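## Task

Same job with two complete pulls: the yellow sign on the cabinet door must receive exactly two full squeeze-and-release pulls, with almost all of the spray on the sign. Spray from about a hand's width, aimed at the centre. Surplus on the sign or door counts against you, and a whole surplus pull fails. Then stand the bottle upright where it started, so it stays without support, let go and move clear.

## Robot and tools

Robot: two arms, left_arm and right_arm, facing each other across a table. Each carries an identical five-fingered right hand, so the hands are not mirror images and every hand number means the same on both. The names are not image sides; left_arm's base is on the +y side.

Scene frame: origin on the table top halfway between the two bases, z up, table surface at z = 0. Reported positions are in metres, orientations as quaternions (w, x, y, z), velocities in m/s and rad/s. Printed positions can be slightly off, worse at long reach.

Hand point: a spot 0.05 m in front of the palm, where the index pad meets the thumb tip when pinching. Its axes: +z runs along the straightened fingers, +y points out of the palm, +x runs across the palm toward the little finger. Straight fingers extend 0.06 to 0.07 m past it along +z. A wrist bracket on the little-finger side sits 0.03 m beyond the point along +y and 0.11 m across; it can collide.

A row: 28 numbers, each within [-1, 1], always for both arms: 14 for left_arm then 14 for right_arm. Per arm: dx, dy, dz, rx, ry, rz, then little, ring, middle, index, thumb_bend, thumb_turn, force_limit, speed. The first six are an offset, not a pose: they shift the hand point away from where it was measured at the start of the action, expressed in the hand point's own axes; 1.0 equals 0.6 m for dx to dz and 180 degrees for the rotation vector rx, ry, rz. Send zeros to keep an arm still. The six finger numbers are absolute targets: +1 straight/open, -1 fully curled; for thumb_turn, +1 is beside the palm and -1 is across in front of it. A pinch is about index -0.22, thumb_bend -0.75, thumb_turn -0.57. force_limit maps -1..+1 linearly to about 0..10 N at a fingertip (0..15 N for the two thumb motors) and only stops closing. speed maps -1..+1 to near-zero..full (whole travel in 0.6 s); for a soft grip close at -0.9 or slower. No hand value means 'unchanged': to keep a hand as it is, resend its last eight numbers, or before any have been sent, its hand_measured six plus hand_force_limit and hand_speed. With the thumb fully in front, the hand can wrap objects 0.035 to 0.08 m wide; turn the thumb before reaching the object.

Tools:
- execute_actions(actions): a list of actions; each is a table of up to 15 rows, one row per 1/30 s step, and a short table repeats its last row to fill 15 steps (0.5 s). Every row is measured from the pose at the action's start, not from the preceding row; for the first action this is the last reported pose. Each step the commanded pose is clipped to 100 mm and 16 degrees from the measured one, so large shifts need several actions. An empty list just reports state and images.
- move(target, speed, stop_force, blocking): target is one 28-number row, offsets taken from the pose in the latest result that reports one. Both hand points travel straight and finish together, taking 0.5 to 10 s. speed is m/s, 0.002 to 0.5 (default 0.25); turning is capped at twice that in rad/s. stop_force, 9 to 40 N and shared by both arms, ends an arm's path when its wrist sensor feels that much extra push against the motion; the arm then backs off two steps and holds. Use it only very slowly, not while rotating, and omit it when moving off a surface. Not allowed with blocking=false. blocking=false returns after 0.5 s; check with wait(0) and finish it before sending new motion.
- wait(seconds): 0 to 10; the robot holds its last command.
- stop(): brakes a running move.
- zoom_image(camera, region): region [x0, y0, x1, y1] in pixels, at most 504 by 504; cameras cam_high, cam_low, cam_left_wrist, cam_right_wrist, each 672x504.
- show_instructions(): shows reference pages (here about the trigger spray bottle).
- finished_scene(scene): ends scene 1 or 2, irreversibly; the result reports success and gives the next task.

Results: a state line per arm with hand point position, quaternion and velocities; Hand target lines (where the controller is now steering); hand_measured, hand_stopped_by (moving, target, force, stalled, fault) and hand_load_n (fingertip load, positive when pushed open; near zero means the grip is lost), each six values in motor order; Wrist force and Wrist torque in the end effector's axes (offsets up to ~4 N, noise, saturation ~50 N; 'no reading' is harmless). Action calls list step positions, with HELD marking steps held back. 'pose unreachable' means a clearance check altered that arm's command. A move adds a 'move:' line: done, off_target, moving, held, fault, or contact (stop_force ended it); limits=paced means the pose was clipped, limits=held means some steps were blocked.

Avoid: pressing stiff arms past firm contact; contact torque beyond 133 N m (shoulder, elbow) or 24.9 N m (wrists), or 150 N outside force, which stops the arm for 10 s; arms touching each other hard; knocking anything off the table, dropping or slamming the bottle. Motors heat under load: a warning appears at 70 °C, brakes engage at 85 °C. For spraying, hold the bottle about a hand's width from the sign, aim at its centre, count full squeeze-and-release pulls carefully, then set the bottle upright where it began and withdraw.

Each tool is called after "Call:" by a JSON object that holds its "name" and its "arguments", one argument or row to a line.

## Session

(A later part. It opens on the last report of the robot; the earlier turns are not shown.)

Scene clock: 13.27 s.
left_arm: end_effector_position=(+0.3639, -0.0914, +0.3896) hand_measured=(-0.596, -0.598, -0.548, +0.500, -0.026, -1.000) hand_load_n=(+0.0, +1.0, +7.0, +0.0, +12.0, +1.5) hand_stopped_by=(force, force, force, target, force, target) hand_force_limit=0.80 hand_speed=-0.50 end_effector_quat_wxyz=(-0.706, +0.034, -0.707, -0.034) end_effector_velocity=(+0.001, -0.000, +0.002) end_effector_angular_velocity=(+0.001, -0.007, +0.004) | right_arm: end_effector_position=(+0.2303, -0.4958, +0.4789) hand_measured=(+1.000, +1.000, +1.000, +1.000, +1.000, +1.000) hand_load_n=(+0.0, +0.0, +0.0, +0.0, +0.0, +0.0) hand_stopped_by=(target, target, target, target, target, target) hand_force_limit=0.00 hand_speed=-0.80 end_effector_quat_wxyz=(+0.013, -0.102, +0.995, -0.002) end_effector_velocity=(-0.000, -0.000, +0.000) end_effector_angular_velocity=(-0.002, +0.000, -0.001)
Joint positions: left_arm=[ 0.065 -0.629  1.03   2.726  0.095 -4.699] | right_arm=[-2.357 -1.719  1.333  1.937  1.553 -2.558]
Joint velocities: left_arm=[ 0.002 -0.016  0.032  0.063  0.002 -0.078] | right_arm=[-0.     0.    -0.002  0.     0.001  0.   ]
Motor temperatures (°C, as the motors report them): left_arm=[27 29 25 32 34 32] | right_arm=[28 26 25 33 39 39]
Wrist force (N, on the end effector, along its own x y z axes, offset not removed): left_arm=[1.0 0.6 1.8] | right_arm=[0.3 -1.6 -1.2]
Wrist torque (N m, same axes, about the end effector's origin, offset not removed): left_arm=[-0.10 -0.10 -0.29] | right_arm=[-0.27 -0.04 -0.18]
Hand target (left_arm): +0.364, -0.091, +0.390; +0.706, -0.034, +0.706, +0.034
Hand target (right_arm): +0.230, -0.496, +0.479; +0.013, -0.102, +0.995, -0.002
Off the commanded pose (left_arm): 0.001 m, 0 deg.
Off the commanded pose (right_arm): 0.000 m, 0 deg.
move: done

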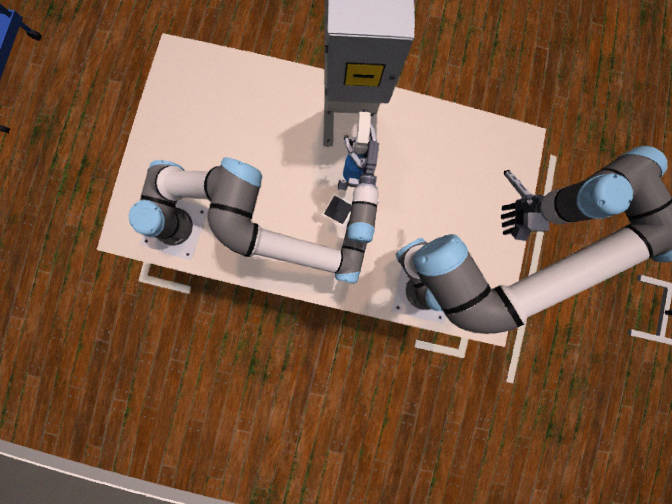

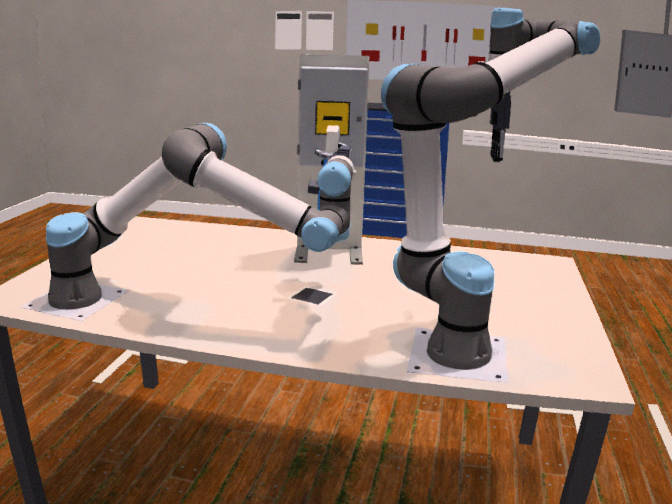

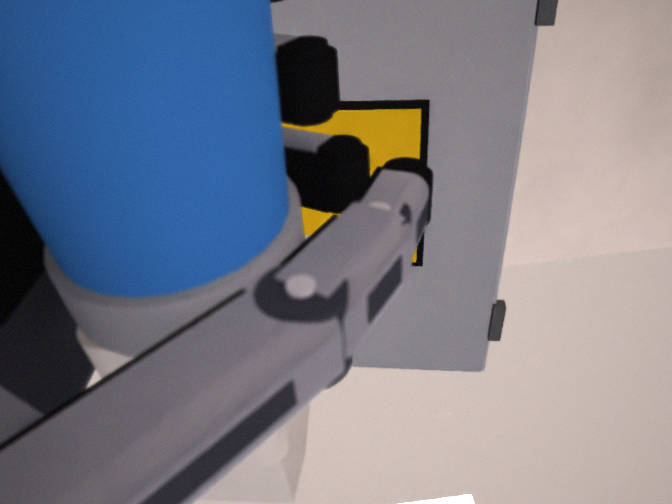

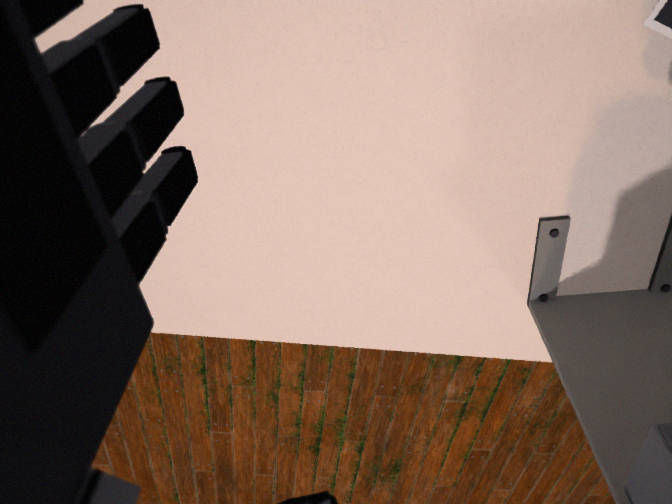

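Call:
{"name": "move", "arguments": {
  "target": [-0.058,0.02,0,0,0,0,-0.9,-0.9,-1,0.5,-0.1,-1,0.8,-0.5,0,0,0,0,0,0,1,1,1,1,1,1,0,-0.8],
  "speed": 0.06
}}

Call:
{"name": "move", "arguments": {
  "target": [0,0,0,0,0,0,-0.9,-0.9,-1,-1,-0.1,-1,1,-0.3,0,0,0,0,0,0,1,1,1,1,1,1,0,-0.8]
}}

Call:
{"name": "zoom_image", "arguments": {
  "camera": "cam_high",
  "region": [310,40,430,130]
}}

Scene clock: 14.43 s.
left_arm: end_effector_position=(+0.3628, -0.0796, +0.4243) hand_measured=(-0.666, -0.620, -0.548, +0.500, -0.026, -1.000) hand_load_n=(+10.5, +2.5, +6.0, +0.0, +12.5, +3.0) hand_stopped_by=(force, force, force, target, force, target) hand_force_limit=0.80 hand_speed=-0.50 end_effector_quat_wxyz=(-0.706, +0.034, -0.707, -0.034) end_effector_velocity=(+0.001, +0.001, +0.002) end_effector_angular_velocity=(-0.002, -0.001, +0.001) | right_arm: end_effector_position=(+0.2303, -0.4958, +0.4789) hand_measured=(+1.000, +1.000, +1.000, +1.000, +1.000, +1.000) hand_load_n=(+0.0, +0.0, +0.0, +0.0, +0.0, +0.0) hand_stopped_by=(target, target, target, target, target, target) hand_force_limit=0.00 hand_speed=-0.80 end_effector_quat_wxyz=(+0.013, -0.102, +0.995, -0.002) end_effector_velocity=(-0.000, -0.000, -0.000) end_effector_angular_velocity=(-0.000, +0.001, +0.000)
Joint positions: left_arm=[ 0.063 -0.694  1.06   2.76   0.096 -4.697] | right_arm=[-2.357 -1.719  1.333  1.937  1.553 -2.558]
Joint velocities: left_arm=[ 0.001 -0.005  0.005  0.01   0.    -0.011] | right_arm=[ 0.     0.     0.     0.     0.001 -0.   ]
Motor temperatures (°C, as the motors report them): left_arm=[27 29 25 32 34 32] | right_arm=[28 26 25 33 39 39]
Wrist force (N, on the end effector, along its own x y z axes, offset not removed): left_arm=[0.6 0.7 1.3] | right_arm=[0.1 -1.8 -1.9]
Wrist torque (N m, same axes, about the end effector's origin, offset not removed): left_arm=[-0.07 -0.12 -0.29] | right_arm=[-0.13 -0.14 -0.20]
Hand target (left_arm): +0.363, -0.080, +0.424; +0.706, -0.034, +0.707, +0.034
Hand target (right_arm): +0.230, -0.496, +0.479; +0.013, -0.102, +0.995, -0.002
Off the commanded pose (left_arm): 0.000 m, 0 deg.
Off the commanded pose (right_arm): 0.000 m, 0 deg.
move: done

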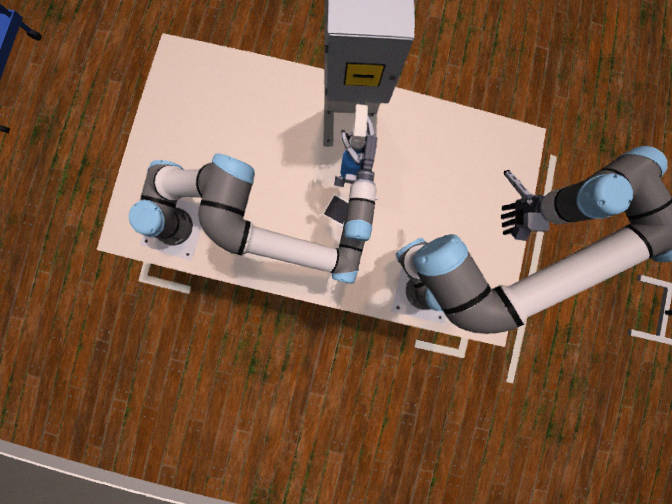

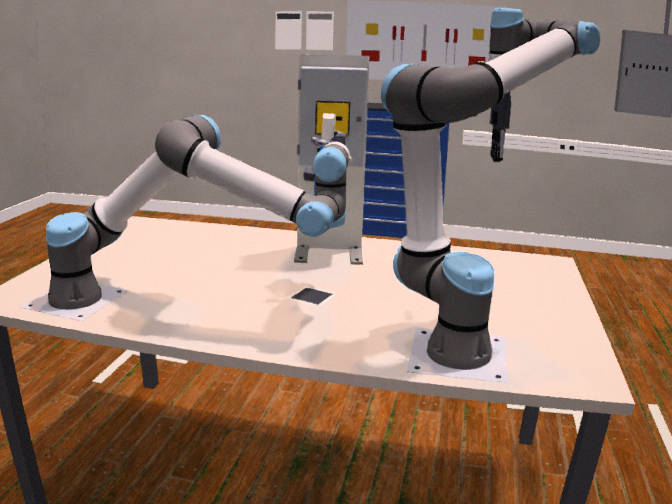

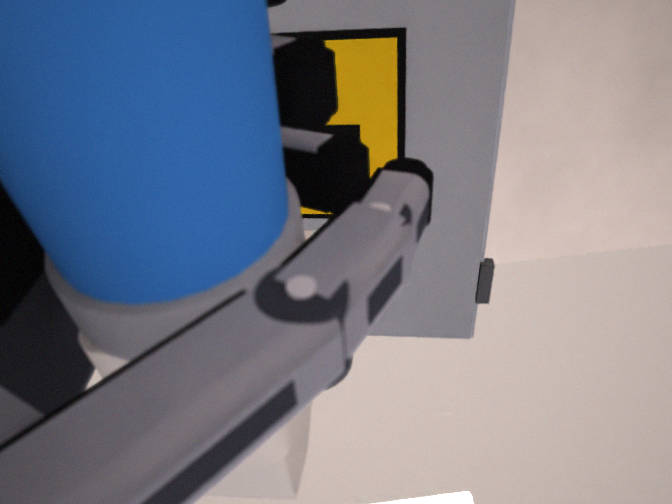

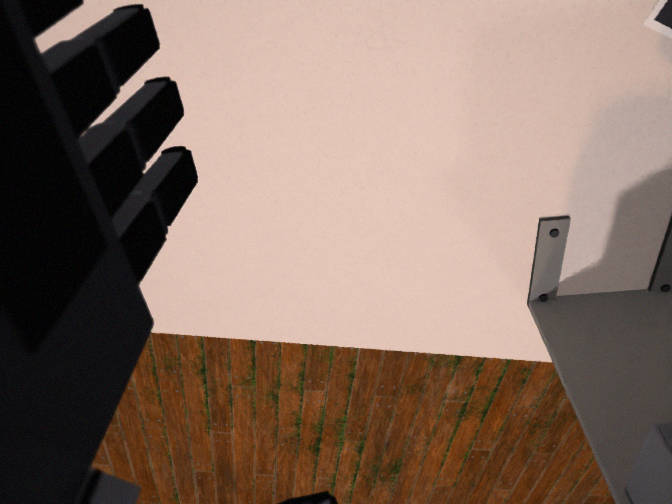

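Scene clock: 15.63 s.
left_arm: end_effector_position=(+0.3628, -0.0796, +0.4243) hand_measured=(-0.666, -0.620, -0.548, -0.578, -0.026, -1.000) hand_load_n=(+9.0, +1.5, +5.0, +9.5, +13.0, +1.5) hand_stopped_by=(force, force, force, force, force, target) hand_force_limit=1.00 hand_speed=-0.30 end_effector_quat_wxyz=(-0.706, +0.034, -0.707, -0.034) end_effector_velocity=(+0.000, +0.000, -0.000) end_effector_angular_velocity=(+0.002, -0.000, +0.000) | right_arm: end_effector_position=(+0.2303, -0.4958, +0.4789) hand_measured=(+1.000, +1.000, +1.000, +1.000, +1.000, +1.000) hand_load_n=(+0.0, +0.0, +0.0, +0.0, +0.0, +0.0) hand_stopped_by=(target, target, target, target, target, target) hand_force_limit=0.00 hand_speed=-0.80 end_effector_quat_wxyz=(+0.013, -0.102, +0.995, -0.002) end_effector_velocity=(-0.000, +0.001, -0.000) end_effector_angular_velocity=(+0.002, -0.000, +0.002)
Joint positions: left_arm=[ 0.063 -0.694  1.06   2.76   0.096 -4.697] | right_arm=[-2.357 -1.719  1.333  1.937  1.553 -2.558]
Joint velocities: left_arm=[ 0.    -0.     0.002  0.    -0.    -0.   ] | right_arm=[ 0.002 -0.     0.002  0.    -0.001 -0.   ]
Motor temperatures (°C, as the motors report them): left_arm=[27 29 25 32 34 32] | right_arm=[28 26 25 33 39 39]
Wrist force (N, on the end effector, along its own x y z axes, offset not removed): left_arm=[2.1 1.8 1.0] | right_arm=[0.5 0.0 -0.2]
Wrist torque (N m, same axes, about the end effector's origin, offset not removed): left_arm=[0.07 -0.26 -0.08] | right_arm=[-0.11 -0.16 -0.35]
Hand target (left_arm): +0.363, -0.080, +0.424; +0.706, -0.034, +0.707, +0.034
Hand target (right_arm): +0.230, -0.496, +0.479; +0.013, -0.102, +0.995, -0.002
Off the commanded pose (left_arm): 0.000 m, 0 deg.
Off the commanded pose (right_arm): 0.000 m, 0 deg.
move: done

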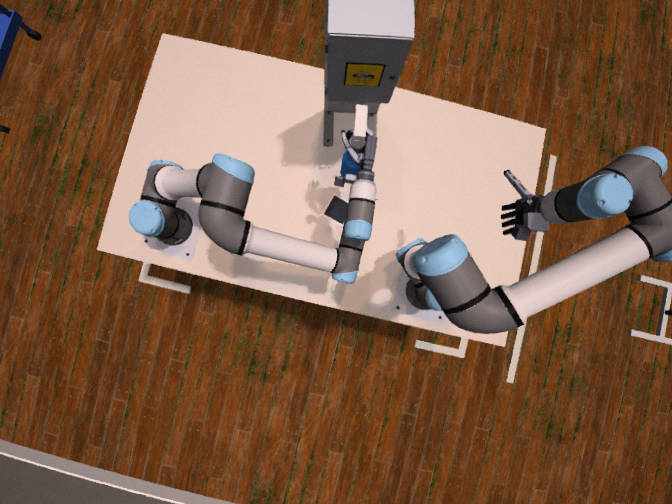

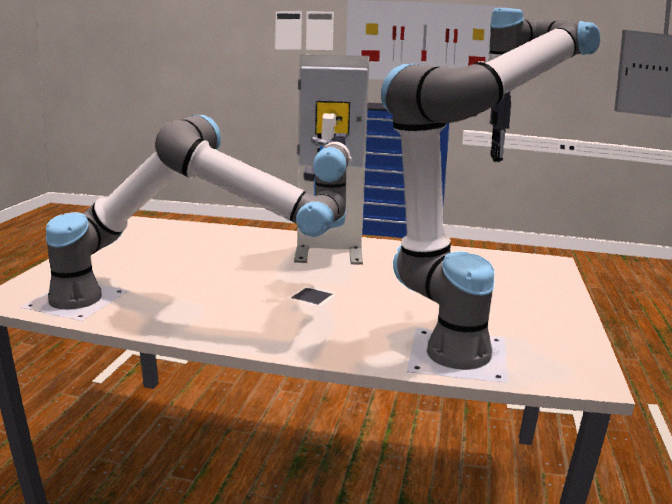

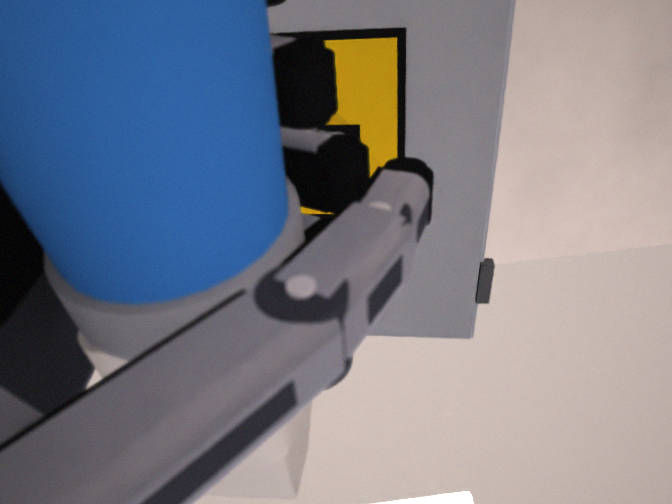

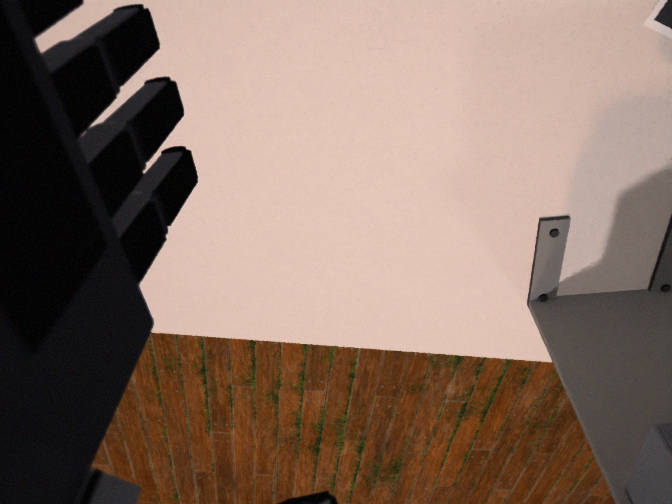

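Region (310, 40, 430, 130) of cam_high's 672x504 image, scaled by 4.200, with more detail than that image has; it fills the top 378 rows of this view, and the rest is white.

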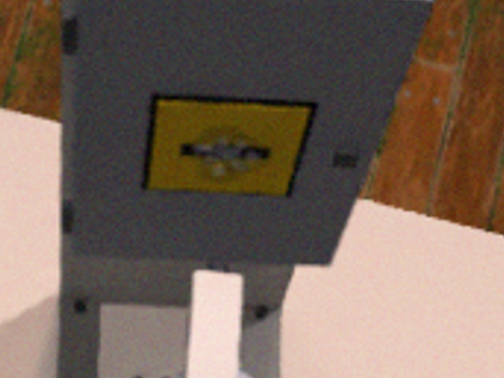

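Possibly short of the stop; squeeze more.

Call:
{"name": "move", "arguments": {
  "target": [0,0,0,0,0,0,-0.9,-0.9,-1,-0.95,-0.1,-1,1,1,0,0,0,0,0,0,1,1,1,1,1,1,0,-0.8]
}}

Call:
{"name": "move", "arguments": {
  "target": [0,0,0,0,0,0,-0.9,-0.9,-1,0.3,-0.1,-1,1,0.3,0,0,0,0,0,0,1,1,1,1,1,1,0,-0.8]
}}

Call:
{"name": "move", "arguments": {
  "target": [0,0,0,0,0,0,-0.9,-0.9,-1,-1,-0.1,-1,1,0.3,0,0,0,0,0,0,1,1,1,1,1,1,0,-0.8]
}}

Call:
{"name": "move", "arguments": {
  "target": [0,0,0,0,0,0,-0.9,-0.9,-1,-0.95,-0.1,-1,1,1,0,0,0,0,0,0,1,1,1,1,1,1,0,-0.8]
}}

Scene clock: 16.50 s.
left_arm: end_effector_position=(+0.3628, -0.0796, +0.4243) hand_measured=(-0.666, -0.620, -0.548, -0.582, -0.026, -1.000) hand_load_n=(+9.0, +1.5, +4.5, +11.0, +13.0, +1.5) hand_stopped_by=(force, force, force, force, force, target) hand_force_limit=1.00 hand_speed=1.00 end_effector_quat_wxyz=(-0.706, +0.034, -0.707, -0.034) end_effector_velocity=(+0.000, +0.000, +0.001) end_effector_angular_velocity=(+0.001, +0.000, +0.000) | right_arm: end_effector_position=(+0.2303, -0.4958, +0.4789) hand_measured=(+1.000, +1.000, +1.000, +1.000, +1.000, +1.000) hand_load_n=(+0.0, +0.0, +0.0, +0.0, +0.0, +0.0) hand_stopped_by=(target, target, target, target, target, target) hand_force_limit=0.00 hand_speed=-0.80 end_effector_quat_wxyz=(+0.013, -0.102, +0.995, -0.002) end_effector_velocity=(+0.000, +0.000, +0.000) end_effector_angular_velocity=(+0.001, -0.000, +0.001)
Joint positions: left_arm=[ 0.063 -0.694  1.06   2.76   0.096 -4.697] | right_arm=[-2.357 -1.719  1.333  1.937  1.553 -2.558]
Joint velocities: left_arm=[ 0.    -0.001 -0.001  0.001  0.     0.001] | right_arm=[ 0.     0.001 -0.     0.    -0.001 -0.001]
Motor temperatures (°C, as the motors report them): left_arm=[27 29 25 32 34 32] | right_arm=[28 26 25 33 39 39]
Wrist force (N, on the end effector, along its own x y z axes, offset not removed): left_arm=[2.0 1.3 0.4] | right_arm=[-0.6 -2.5 -2.0]
Wrist torque (N m, same axes, about the end effector's origin, offset not removed): left_arm=[0.10 -0.17 -0.11] | right_arm=[-0.18 0.14 -0.28]
Hand target (left_arm): +0.363, -0.080, +0.424; +0.706, -0.034, +0.707, +0.034
Hand target (right_arm): +0.230, -0.496, +0.479; +0.013, -0.102, +0.995, -0.002
Off the commanded pose (left_arm): 0.000 m, 0 deg.
Off the commanded pose (right_arm): 0.000 m, 0 deg.
move: done

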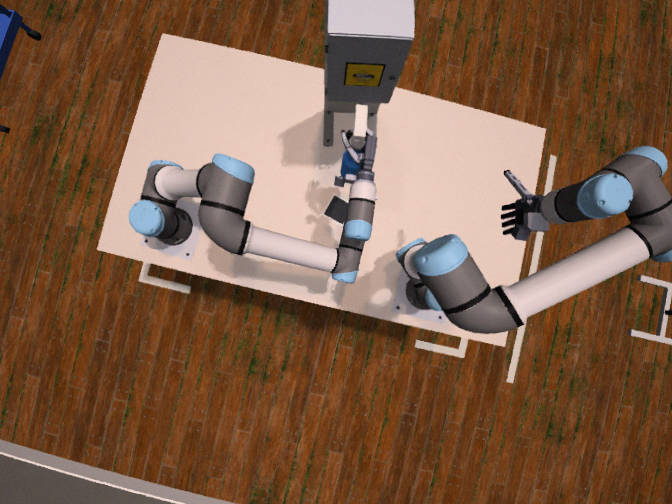

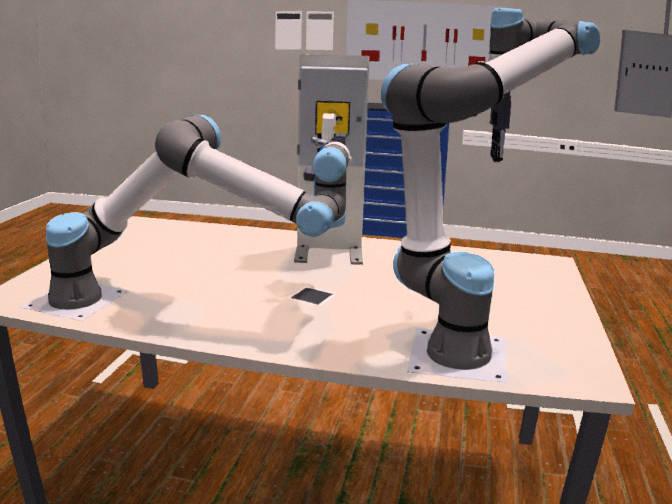

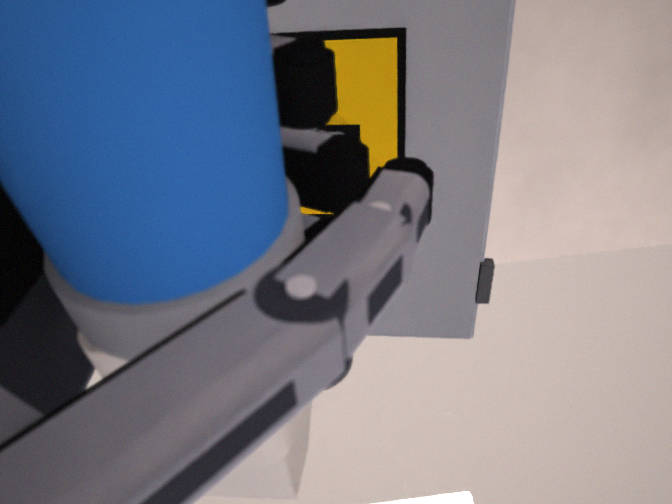

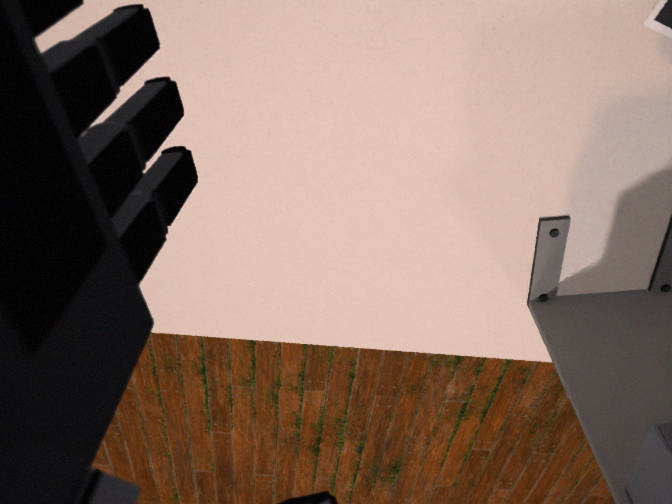

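Scene clock: 17.20 s.
left_arm: end_effector_position=(+0.3628, -0.0796, +0.4243) hand_measured=(-0.666, -0.620, -0.548, +0.300, -0.026, -1.000) hand_load_n=(+10.0, +2.5, +5.5, +0.0, +12.5, +3.0) hand_stopped_by=(force, force, force, target, force, target) hand_force_limit=1.00 hand_speed=0.30 end_effector_quat_wxyz=(-0.706, +0.034, -0.707, -0.034) end_effector_velocity=(-0.000, +0.000, -0.000) end_effector_angular_velocity=(+0.002, -0.000, -0.000) | right_arm: end_effector_position=(+0.2303, -0.4958, +0.4789) hand_measured=(+1.000, +1.000, +1.000, +1.000, +1.000, +1.000) hand_load_n=(+0.0, +0.0, +0.0, +0.0, +0.0, +0.0) hand_stopped_by=(target, target, target, target, target, target) hand_force_limit=0.00 hand_speed=-0.80 end_effector_quat_wxyz=(+0.013, -0.102, +0.995, -0.002) end_effector_velocity=(-0.000, +0.000, -0.000) end_effector_angular_velocity=(+0.001, +0.001, +0.001)
Joint positions: left_arm=[ 0.063 -0.694  1.06   2.76   0.096 -4.697] | right_arm=[-2.357 -1.719  1.333  1.937  1.553 -2.558]
Joint velocities: left_arm=[-0.    -0.001  0.002  0.    -0.    -0.   ] | right_arm=[ 0.001 -0.     0.002 -0.     0.    -0.   ]
Motor temperatures (°C, as the motors report them): left_arm=[27 29 25 32 34 32] | right_arm=[28 26 25 33 39 39]
Wrist force (N, on the end effector, along its own x y z axes, offset not removed): left_arm=[1.5 2.1 0.3] | right_arm=[3.8 -1.7 0.6]
Wrist torque (N m, same axes, about the end effector's origin, offset not removed): left_arm=[0.16 -0.09 -0.10] | right_arm=[-0.71 -0.86 0.03]
Hand target (left_arm): +0.363, -0.080, +0.424; +0.706, -0.034, +0.707, +0.034
Hand target (right_arm): +0.230, -0.496, +0.479; +0.013, -0.102, +0.995, -0.002
Off the commanded pose (left_arm): 0.000 m, 0 deg.
Off the commanded pose (right_arm): 0.000 m, 0 deg.
move: done

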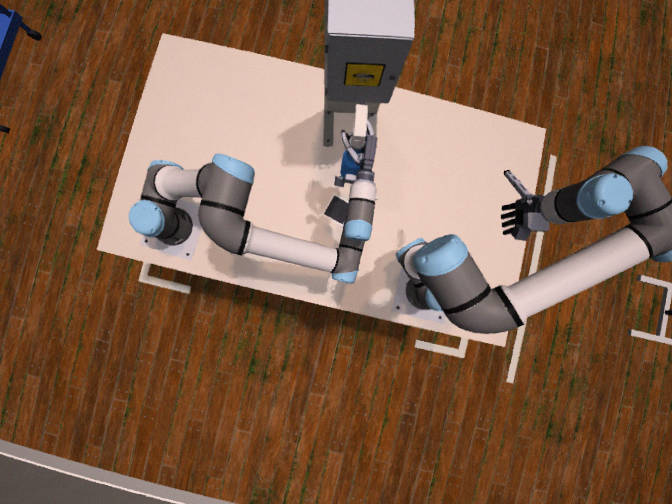

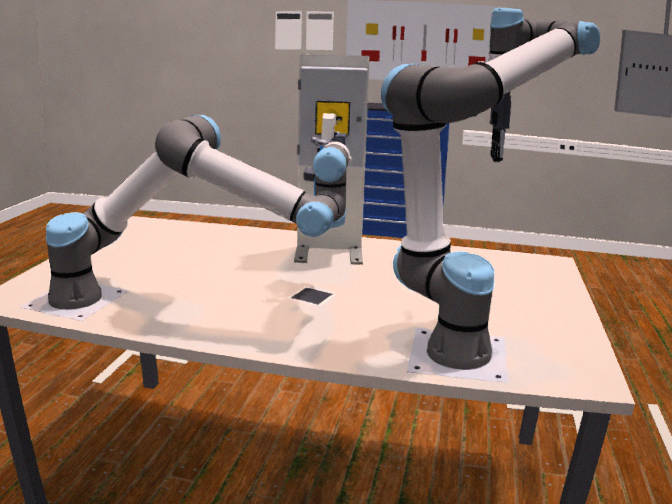

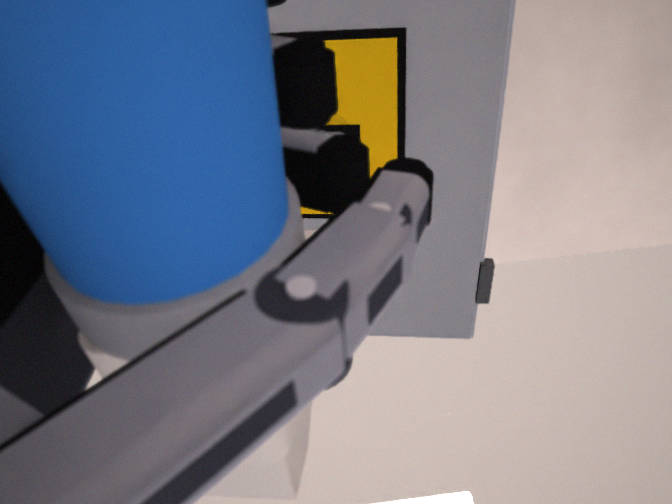

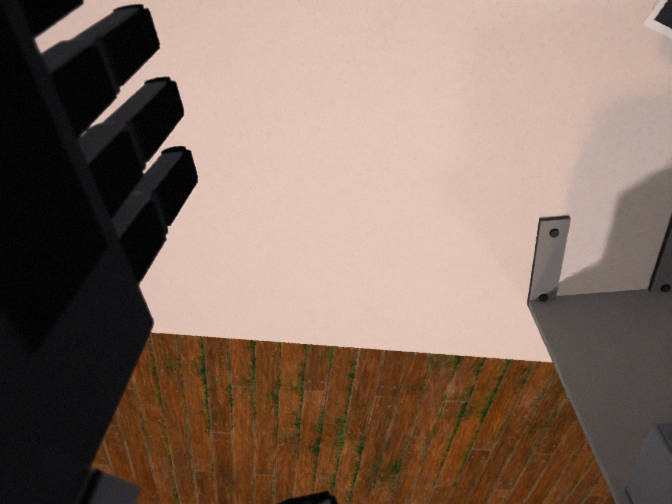

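Scene clock: 17.90 s.
left_arm: end_effector_position=(+0.3628, -0.0796, +0.4243) hand_measured=(-0.666, -0.620, -0.548, -0.594, -0.026, -1.000) hand_load_n=(+9.0, +1.5, +4.5, +11.0, +13.0, +1.5) hand_stopped_by=(force, force, force, force, force, target) hand_force_limit=1.00 hand_speed=0.30 end_effector_quat_wxyz=(-0.706, +0.034, -0.707, -0.034) end_effector_velocity=(-0.000, -0.000, +0.000) end_effector_angular_velocity=(-0.002, -0.000, -0.000) | right_arm: end_effector_position=(+0.2303, -0.4958, +0.4789) hand_measured=(+1.000, +1.000, +1.000, +1.000, +1.000, +1.000) hand_load_n=(+0.0, +0.0, +0.0, +0.0, +0.0, +0.0) hand_stopped_by=(target, target, target, target, target, target) hand_force_limit=0.00 hand_speed=-0.80 end_effector_quat_wxyz=(+0.013, -0.102, +0.995, -0.002) end_effector_velocity=(-0.000, -0.000, -0.000) end_effector_angular_velocity=(-0.001, +0.002, -0.001)
Joint positions: left_arm=[ 0.063 -0.694  1.06   2.76   0.096 -4.697] | right_arm=[-2.357 -1.719  1.333  1.937  1.553 -2.558]
Joint velocities: left_arm=[-0.     0.    -0.002  0.    -0.    -0.001] | right_arm=[ 0.     0.    -0.     0.     0.002  0.001]
Motor temperatures (°C, as the motors report them): left_arm=[27 29 25 32 34 32] | right_arm=[28 26 25 33 39 39]
Wrist force (N, on the end effector, along its own x y z axes, offset not removed): left_arm=[2.1 1.8 -0.1] | right_arm=[0.1 -0.7 2.7]
Wrist torque (N m, same axes, about the end effector's origin, offset not removed): left_arm=[0.17 -0.24 -0.10] | right_arm=[-0.06 -0.10 -0.23]
Hand target (left_arm): +0.363, -0.080, +0.424; +0.706, -0.034, +0.707, +0.034
Hand target (right_arm): +0.230, -0.496, +0.479; +0.013, -0.102, +0.995, -0.002
Off the commanded pose (left_arm): 0.000 m, 0 deg.
Off the commanded pose (right_arm): 0.000 m, 0 deg.
move: done

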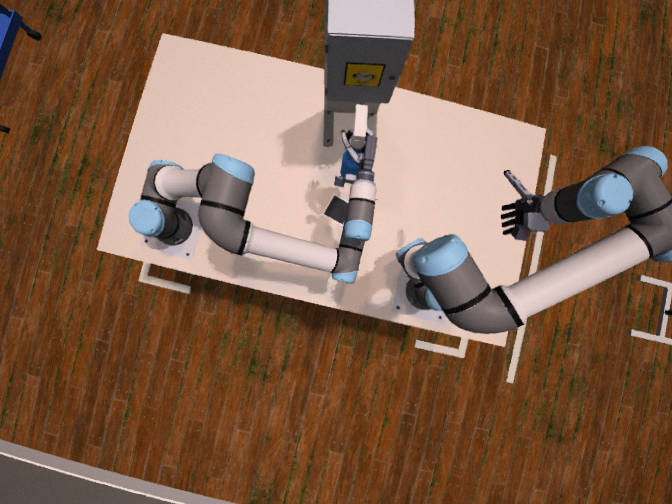

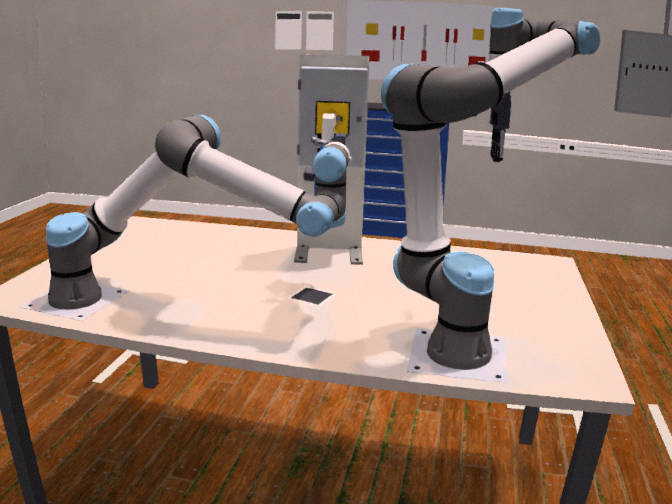

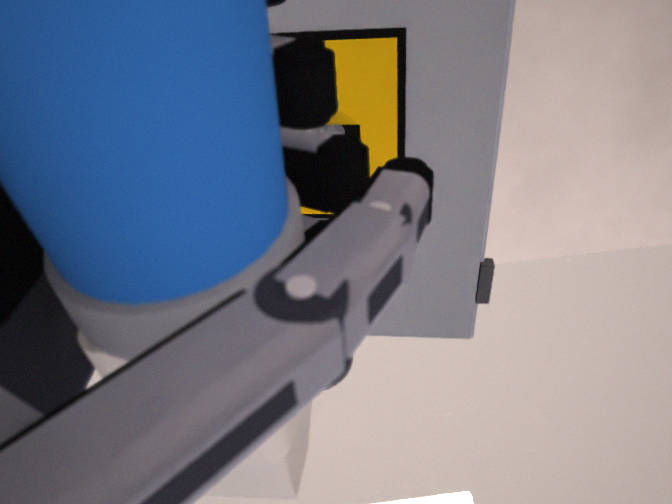

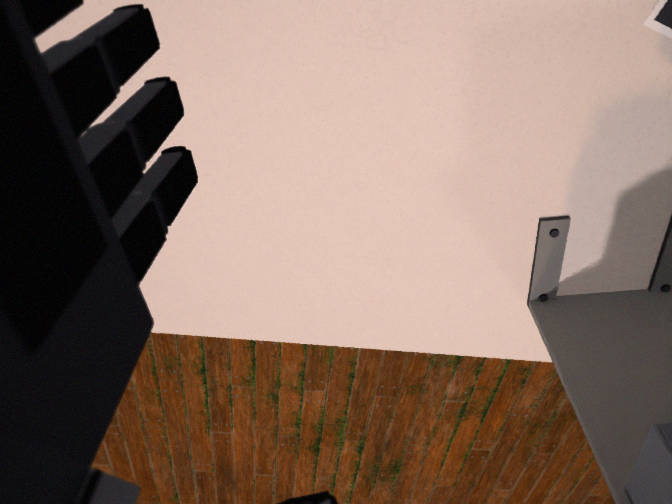

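Scene clock: 18.40 s.
left_arm: end_effector_position=(+0.3628, -0.0796, +0.4243) hand_measured=(-0.666, -0.620, -0.548, -0.594, -0.026, -1.000) hand_load_n=(+9.0, +1.5, +4.5, +11.0, +13.0, +1.5) hand_stopped_by=(force, force, force, force, force, target) hand_force_limit=1.00 hand_speed=1.00 end_effector_quat_wxyz=(-0.706, +0.034, -0.707, -0.034) end_effector_velocity=(+0.000, +0.000, +0.001) end_effector_angular_velocity=(-0.002, +0.000, +0.001) | right_arm: end_effector_position=(+0.2303, -0.4958, +0.4789) hand_measured=(+1.000, +1.000, +1.000, +1.000, +1.000, +1.000) hand_load_n=(+0.0, +0.0, +0.0, +0.0, +0.0, +0.0) hand_stopped_by=(target, target, target, target, target, target) hand_force_limit=0.00 hand_speed=-0.80 end_effector_quat_wxyz=(+0.013, -0.102, +0.995, -0.002) end_effector_velocity=(-0.000, +0.000, -0.000) end_effector_angular_velocity=(-0.001, +0.001, +0.000)
Joint positions: left_arm=[ 0.063 -0.694  1.06   2.76   0.096 -4.697] | right_arm=[-2.357 -1.719  1.333  1.937  1.553 -2.558]
Joint velocities: left_arm=[ 0.001 -0.001 -0.001 -0.    -0.     0.   ] | right_arm=[ 0.001 -0.001  0.001 -0.     0.001  0.   ]
Motor temperatures (°C, as the motors report them): left_arm=[27 29 25 32 34 32] | right_arm=[28 26 25 33 39 39]
Wrist force (N, on the end effector, along its own x y z axes, offset not removed): left_arm=[1.8 0.9 1.3] | right_arm=[2.7 -0.4 3.5]
Wrist torque (N m, same axes, about the end effector's origin, offset not removed): left_arm=[-0.10 -0.21 -0.14] | right_arm=[-0.38 -0.57 -0.14]
Hand target (left_arm): +0.363, -0.080, +0.424; +0.706, -0.034, +0.707, +0.034
Hand target (right_arm): +0.230, -0.496, +0.479; +0.013, -0.102, +0.995, -0.002
Off the commanded pose (left_arm): 0.000 m, 0 deg.
Off the commanded pose (right_arm): 0.000 m, 0 deg.
move: done

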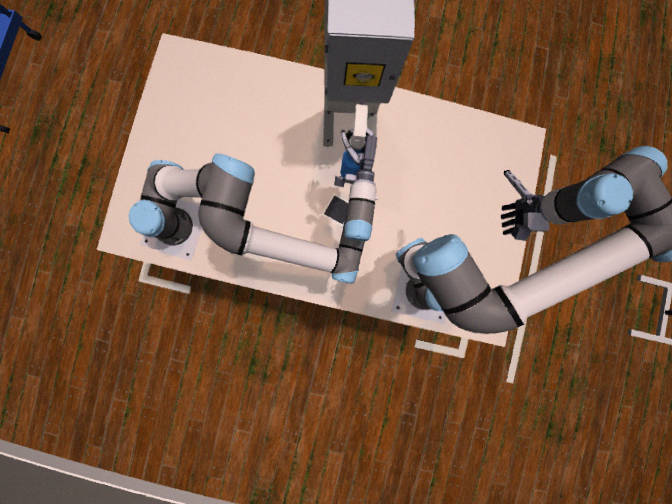

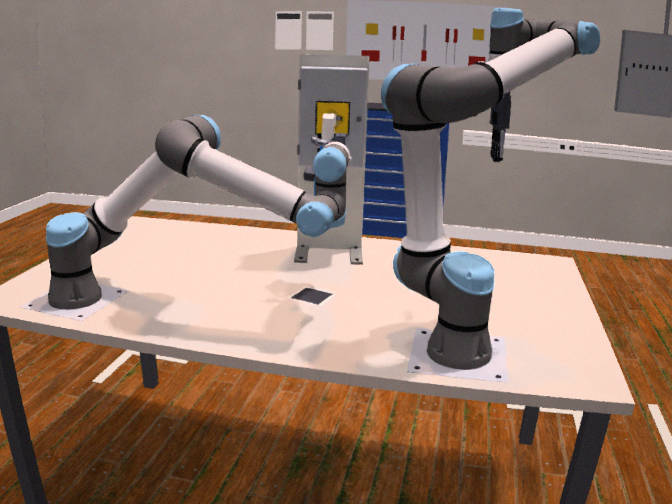

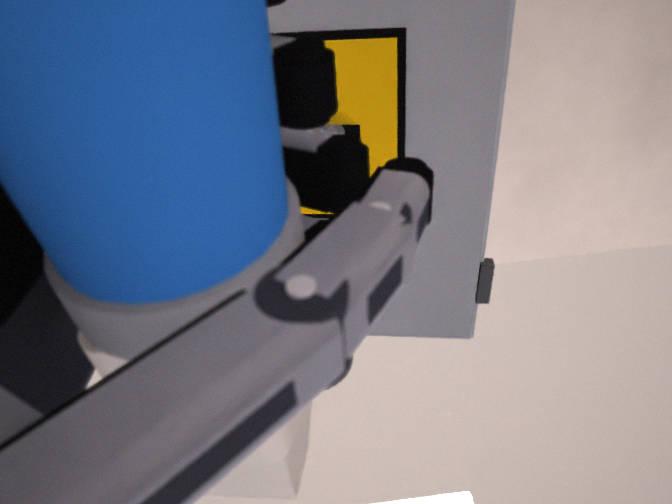

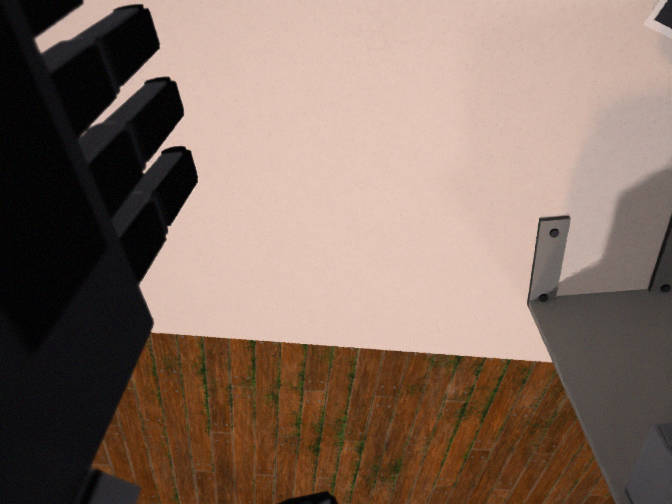

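Call:
{"name": "move", "arguments": {
  "target": [0.298,0,-0.182,0.12,0,0,-0.9,-0.9,-1,1,-0.1,-1,1,0,0,0,0,0,0,0,1,1,1,1,1,1,0,-0.8],
  "speed": 0.14
}}

Call:
{"name": "move", "arguments": {
  "target": [0.02,0,0,0,0,0,-0.9,-1,1,1,-0.1,-1,0.6,-0.3,0,0,0,0,0,0,1,1,1,1,1,1,0,-0.8],
  "speed": 0.01,
  "stop_force": 9
}}

Call:
{"name": "zoom_image", "arguments": {
  "camera": "cam_low",
  "region": [240,175,400,315]
}}

Scene clock: 21.73 s.
left_arm: end_effector_position=(+0.2540, -0.0896, +0.2459) hand_measured=(-0.666, -0.620, -0.548, +1.000, -0.026, -1.000) hand_load_n=(+10.0, +2.5, +5.5, +0.0, +12.5, +2.5) hand_stopped_by=(force, force, force, target, force, target) hand_force_limit=1.00 hand_speed=0.00 end_effector_quat_wxyz=(+0.699, +0.099, +0.701, -0.099) end_effector_velocity=(-0.001, -0.000, -0.001) end_effector_angular_velocity=(-0.002, -0.006, -0.003) | right_arm: end_effector_position=(+0.2303, -0.4958, +0.4789) hand_measured=(+1.000, +1.000, +1.000, +1.000, +1.000, +1.000) hand_load_n=(+0.0, +0.0, +0.0, +0.0, +0.0, +0.0) hand_stopped_by=(target, target, target, target, target, target) hand_force_limit=0.00 hand_speed=-0.80 end_effector_quat_wxyz=(+0.013, -0.102, +0.995, -0.002) end_effector_velocity=(+0.000, -0.000, +0.000) end_effector_angular_velocity=(-0.000, +0.000, -0.002)
Joint positions: left_arm=[-0.141 -0.65   1.535  2.3   -0.076 -4.756] | right_arm=[-2.357 -1.719  1.333  1.937  1.553 -2.558]
Joint velocities: left_arm=[-0.001  0.017 -0.027 -0.07  -0.002  0.079] | right_arm=[-0.     0.001 -0.     0.     0.     0.002]
Motor temperatures (°C, as the motors report them): left_arm=[27 29 25 32 34 32] | right_arm=[28 26 25 33 39 39]
Wrist force (N, on the end effector, along its own x y z axes, offset not removed): left_arm=[1.9 1.1 0.9] | right_arm=[-0.8 -5.5 -2.6]
Wrist torque (N m, same axes, about the end effector's origin, offset not removed): left_arm=[0.04 -0.19 -0.22] | right_arm=[-0.88 0.06 -0.31]
Hand target (left_arm): +0.254, -0.090, +0.246; +0.699, +0.099, +0.701, -0.099
Hand target (right_arm): +0.230, -0.496, +0.479; +0.013, -0.102, +0.995, -0.002
Off the commanded pose (left_arm): 0.001 m, 0 deg.
Off the commanded pose (right_arm): 0.000 m, 0 deg.
move: done

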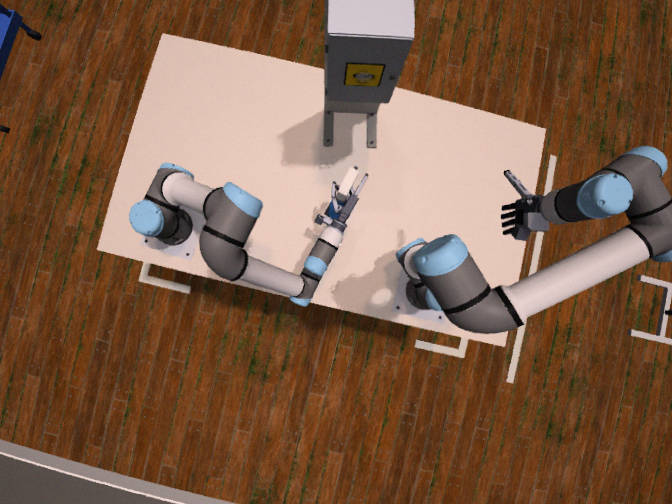

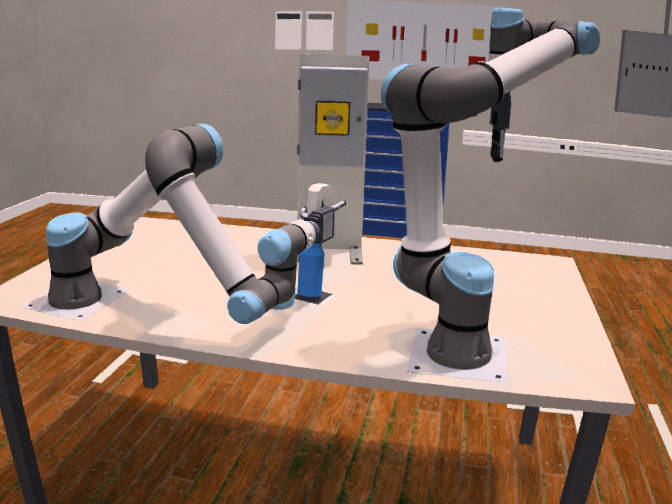

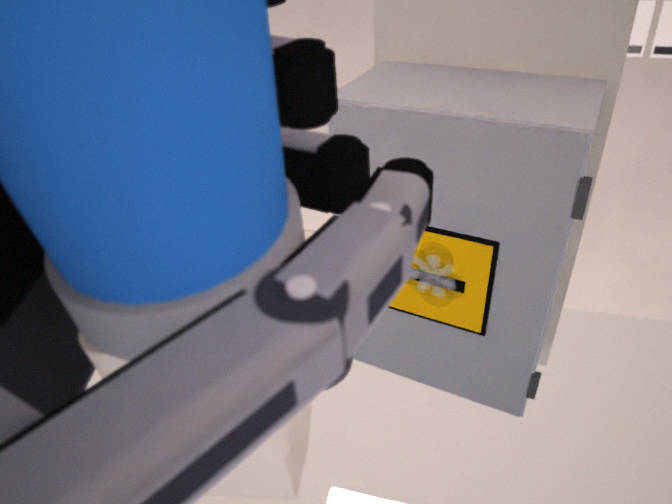

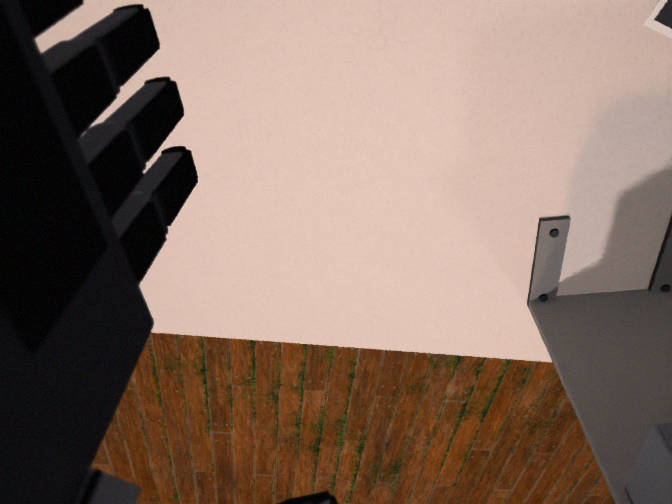

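Scene clock: 23.33 s.
left_arm: end_effector_position=(+0.2540, -0.0896, +0.2352) hand_measured=(-0.666, -0.640, +1.000, +1.000, -0.028, -1.000) hand_load_n=(+1.5, +8.0, +0.0, +0.0, +6.0, +6.0) hand_stopped_by=(force, force, target, target, force, target) hand_force_limit=0.60 hand_speed=-0.30 end_effector_quat_wxyz=(+0.699, +0.098, +0.701, -0.099) end_effector_velocity=(-0.000, -0.000, +0.002) end_effector_angular_velocity=(+0.001, -0.000, +0.000) | right_arm: end_effector_position=(+0.2303, -0.4958, +0.4789) hand_measured=(+1.000, +1.000, +1.000, +1.000, +1.000, +1.000) hand_load_n=(+0.0, +0.0, +0.0, +0.0, +0.0, +0.0) hand_stopped_by=(target, target, target, target, target, target) hand_force_limit=0.00 hand_speed=-0.80 end_effector_quat_wxyz=(+0.013, -0.102, +0.995, -0.002) end_effector_velocity=(+0.000, -0.000, +0.000) end_effector_angular_velocity=(-0.001, +0.000, -0.002)
Joint positions: left_arm=[-0.141 -0.631  1.532  2.285 -0.076 -4.758] | right_arm=[-2.357 -1.719  1.333  1.937  1.553 -2.558]
Joint velocities: left_arm=[ 0.    -0.002 -0.     0.003  0.     0.001] | right_arm=[-0.001  0.    -0.     0.     0.001  0.001]
Motor temperatures (°C, as the motors report them): left_arm=[27 29 25 32 34 32] | right_arm=[28 26 25 33 39 39]
Wrist force (N, on the end effector, along its own x y z axes, offset not removed): left_arm=[2.7 1.8 -0.4] | right_arm=[4.3 -2.3 0.2]
Wrist torque (N m, same axes, about the end effector's origin, offset not removed): left_arm=[0.22 -0.31 -0.12] | right_arm=[-0.38 -0.88 0.04]
Hand target (left_arm): +0.254, -0.090, +0.235; +0.699, +0.099, +0.701, -0.099
Hand target (right_arm): +0.230, -0.496, +0.479; +0.013, -0.102, +0.995, -0.002
Off the commanded pose (left_arm): 0.001 m, 0 deg.
Off the commanded pose (right_arm): 0.000 m, 0 deg.
move: contact (left_arm)

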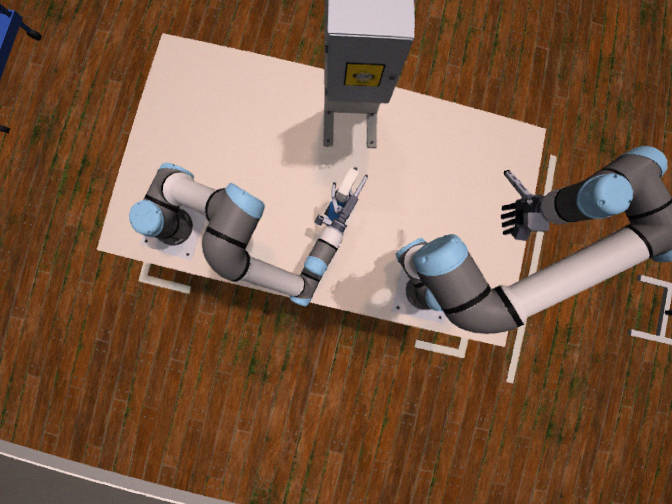

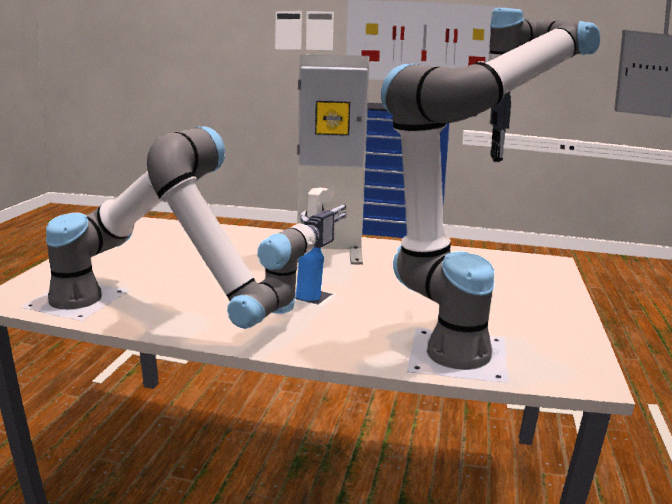

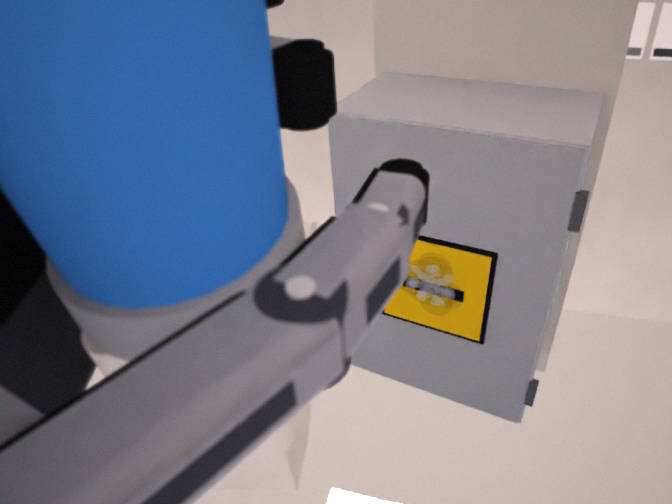

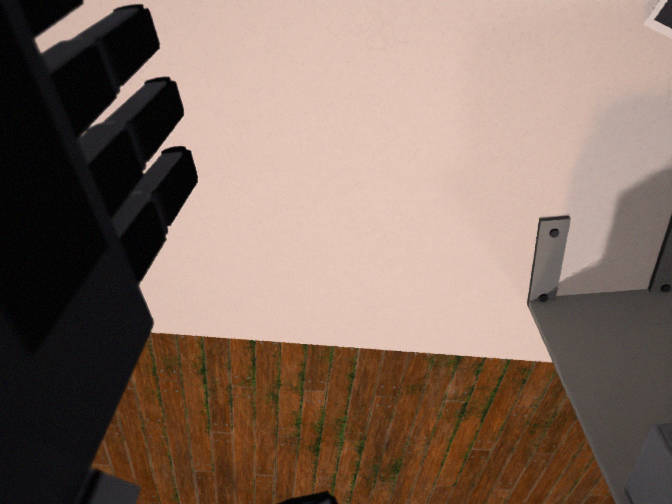

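Region (240, 175, 400, 315) of cam_low's 672x504 image, scaled by 3.150, with more detail than that image has; it fills the top 441 rows of this view, and the rest is white.

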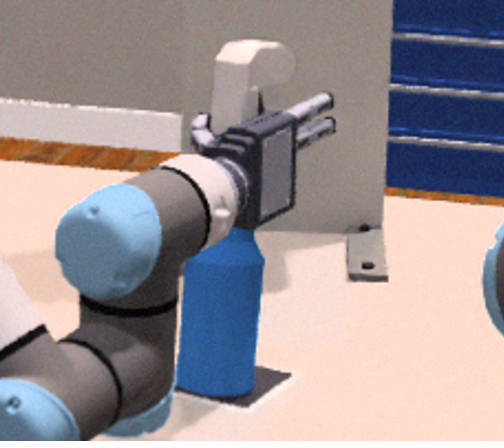

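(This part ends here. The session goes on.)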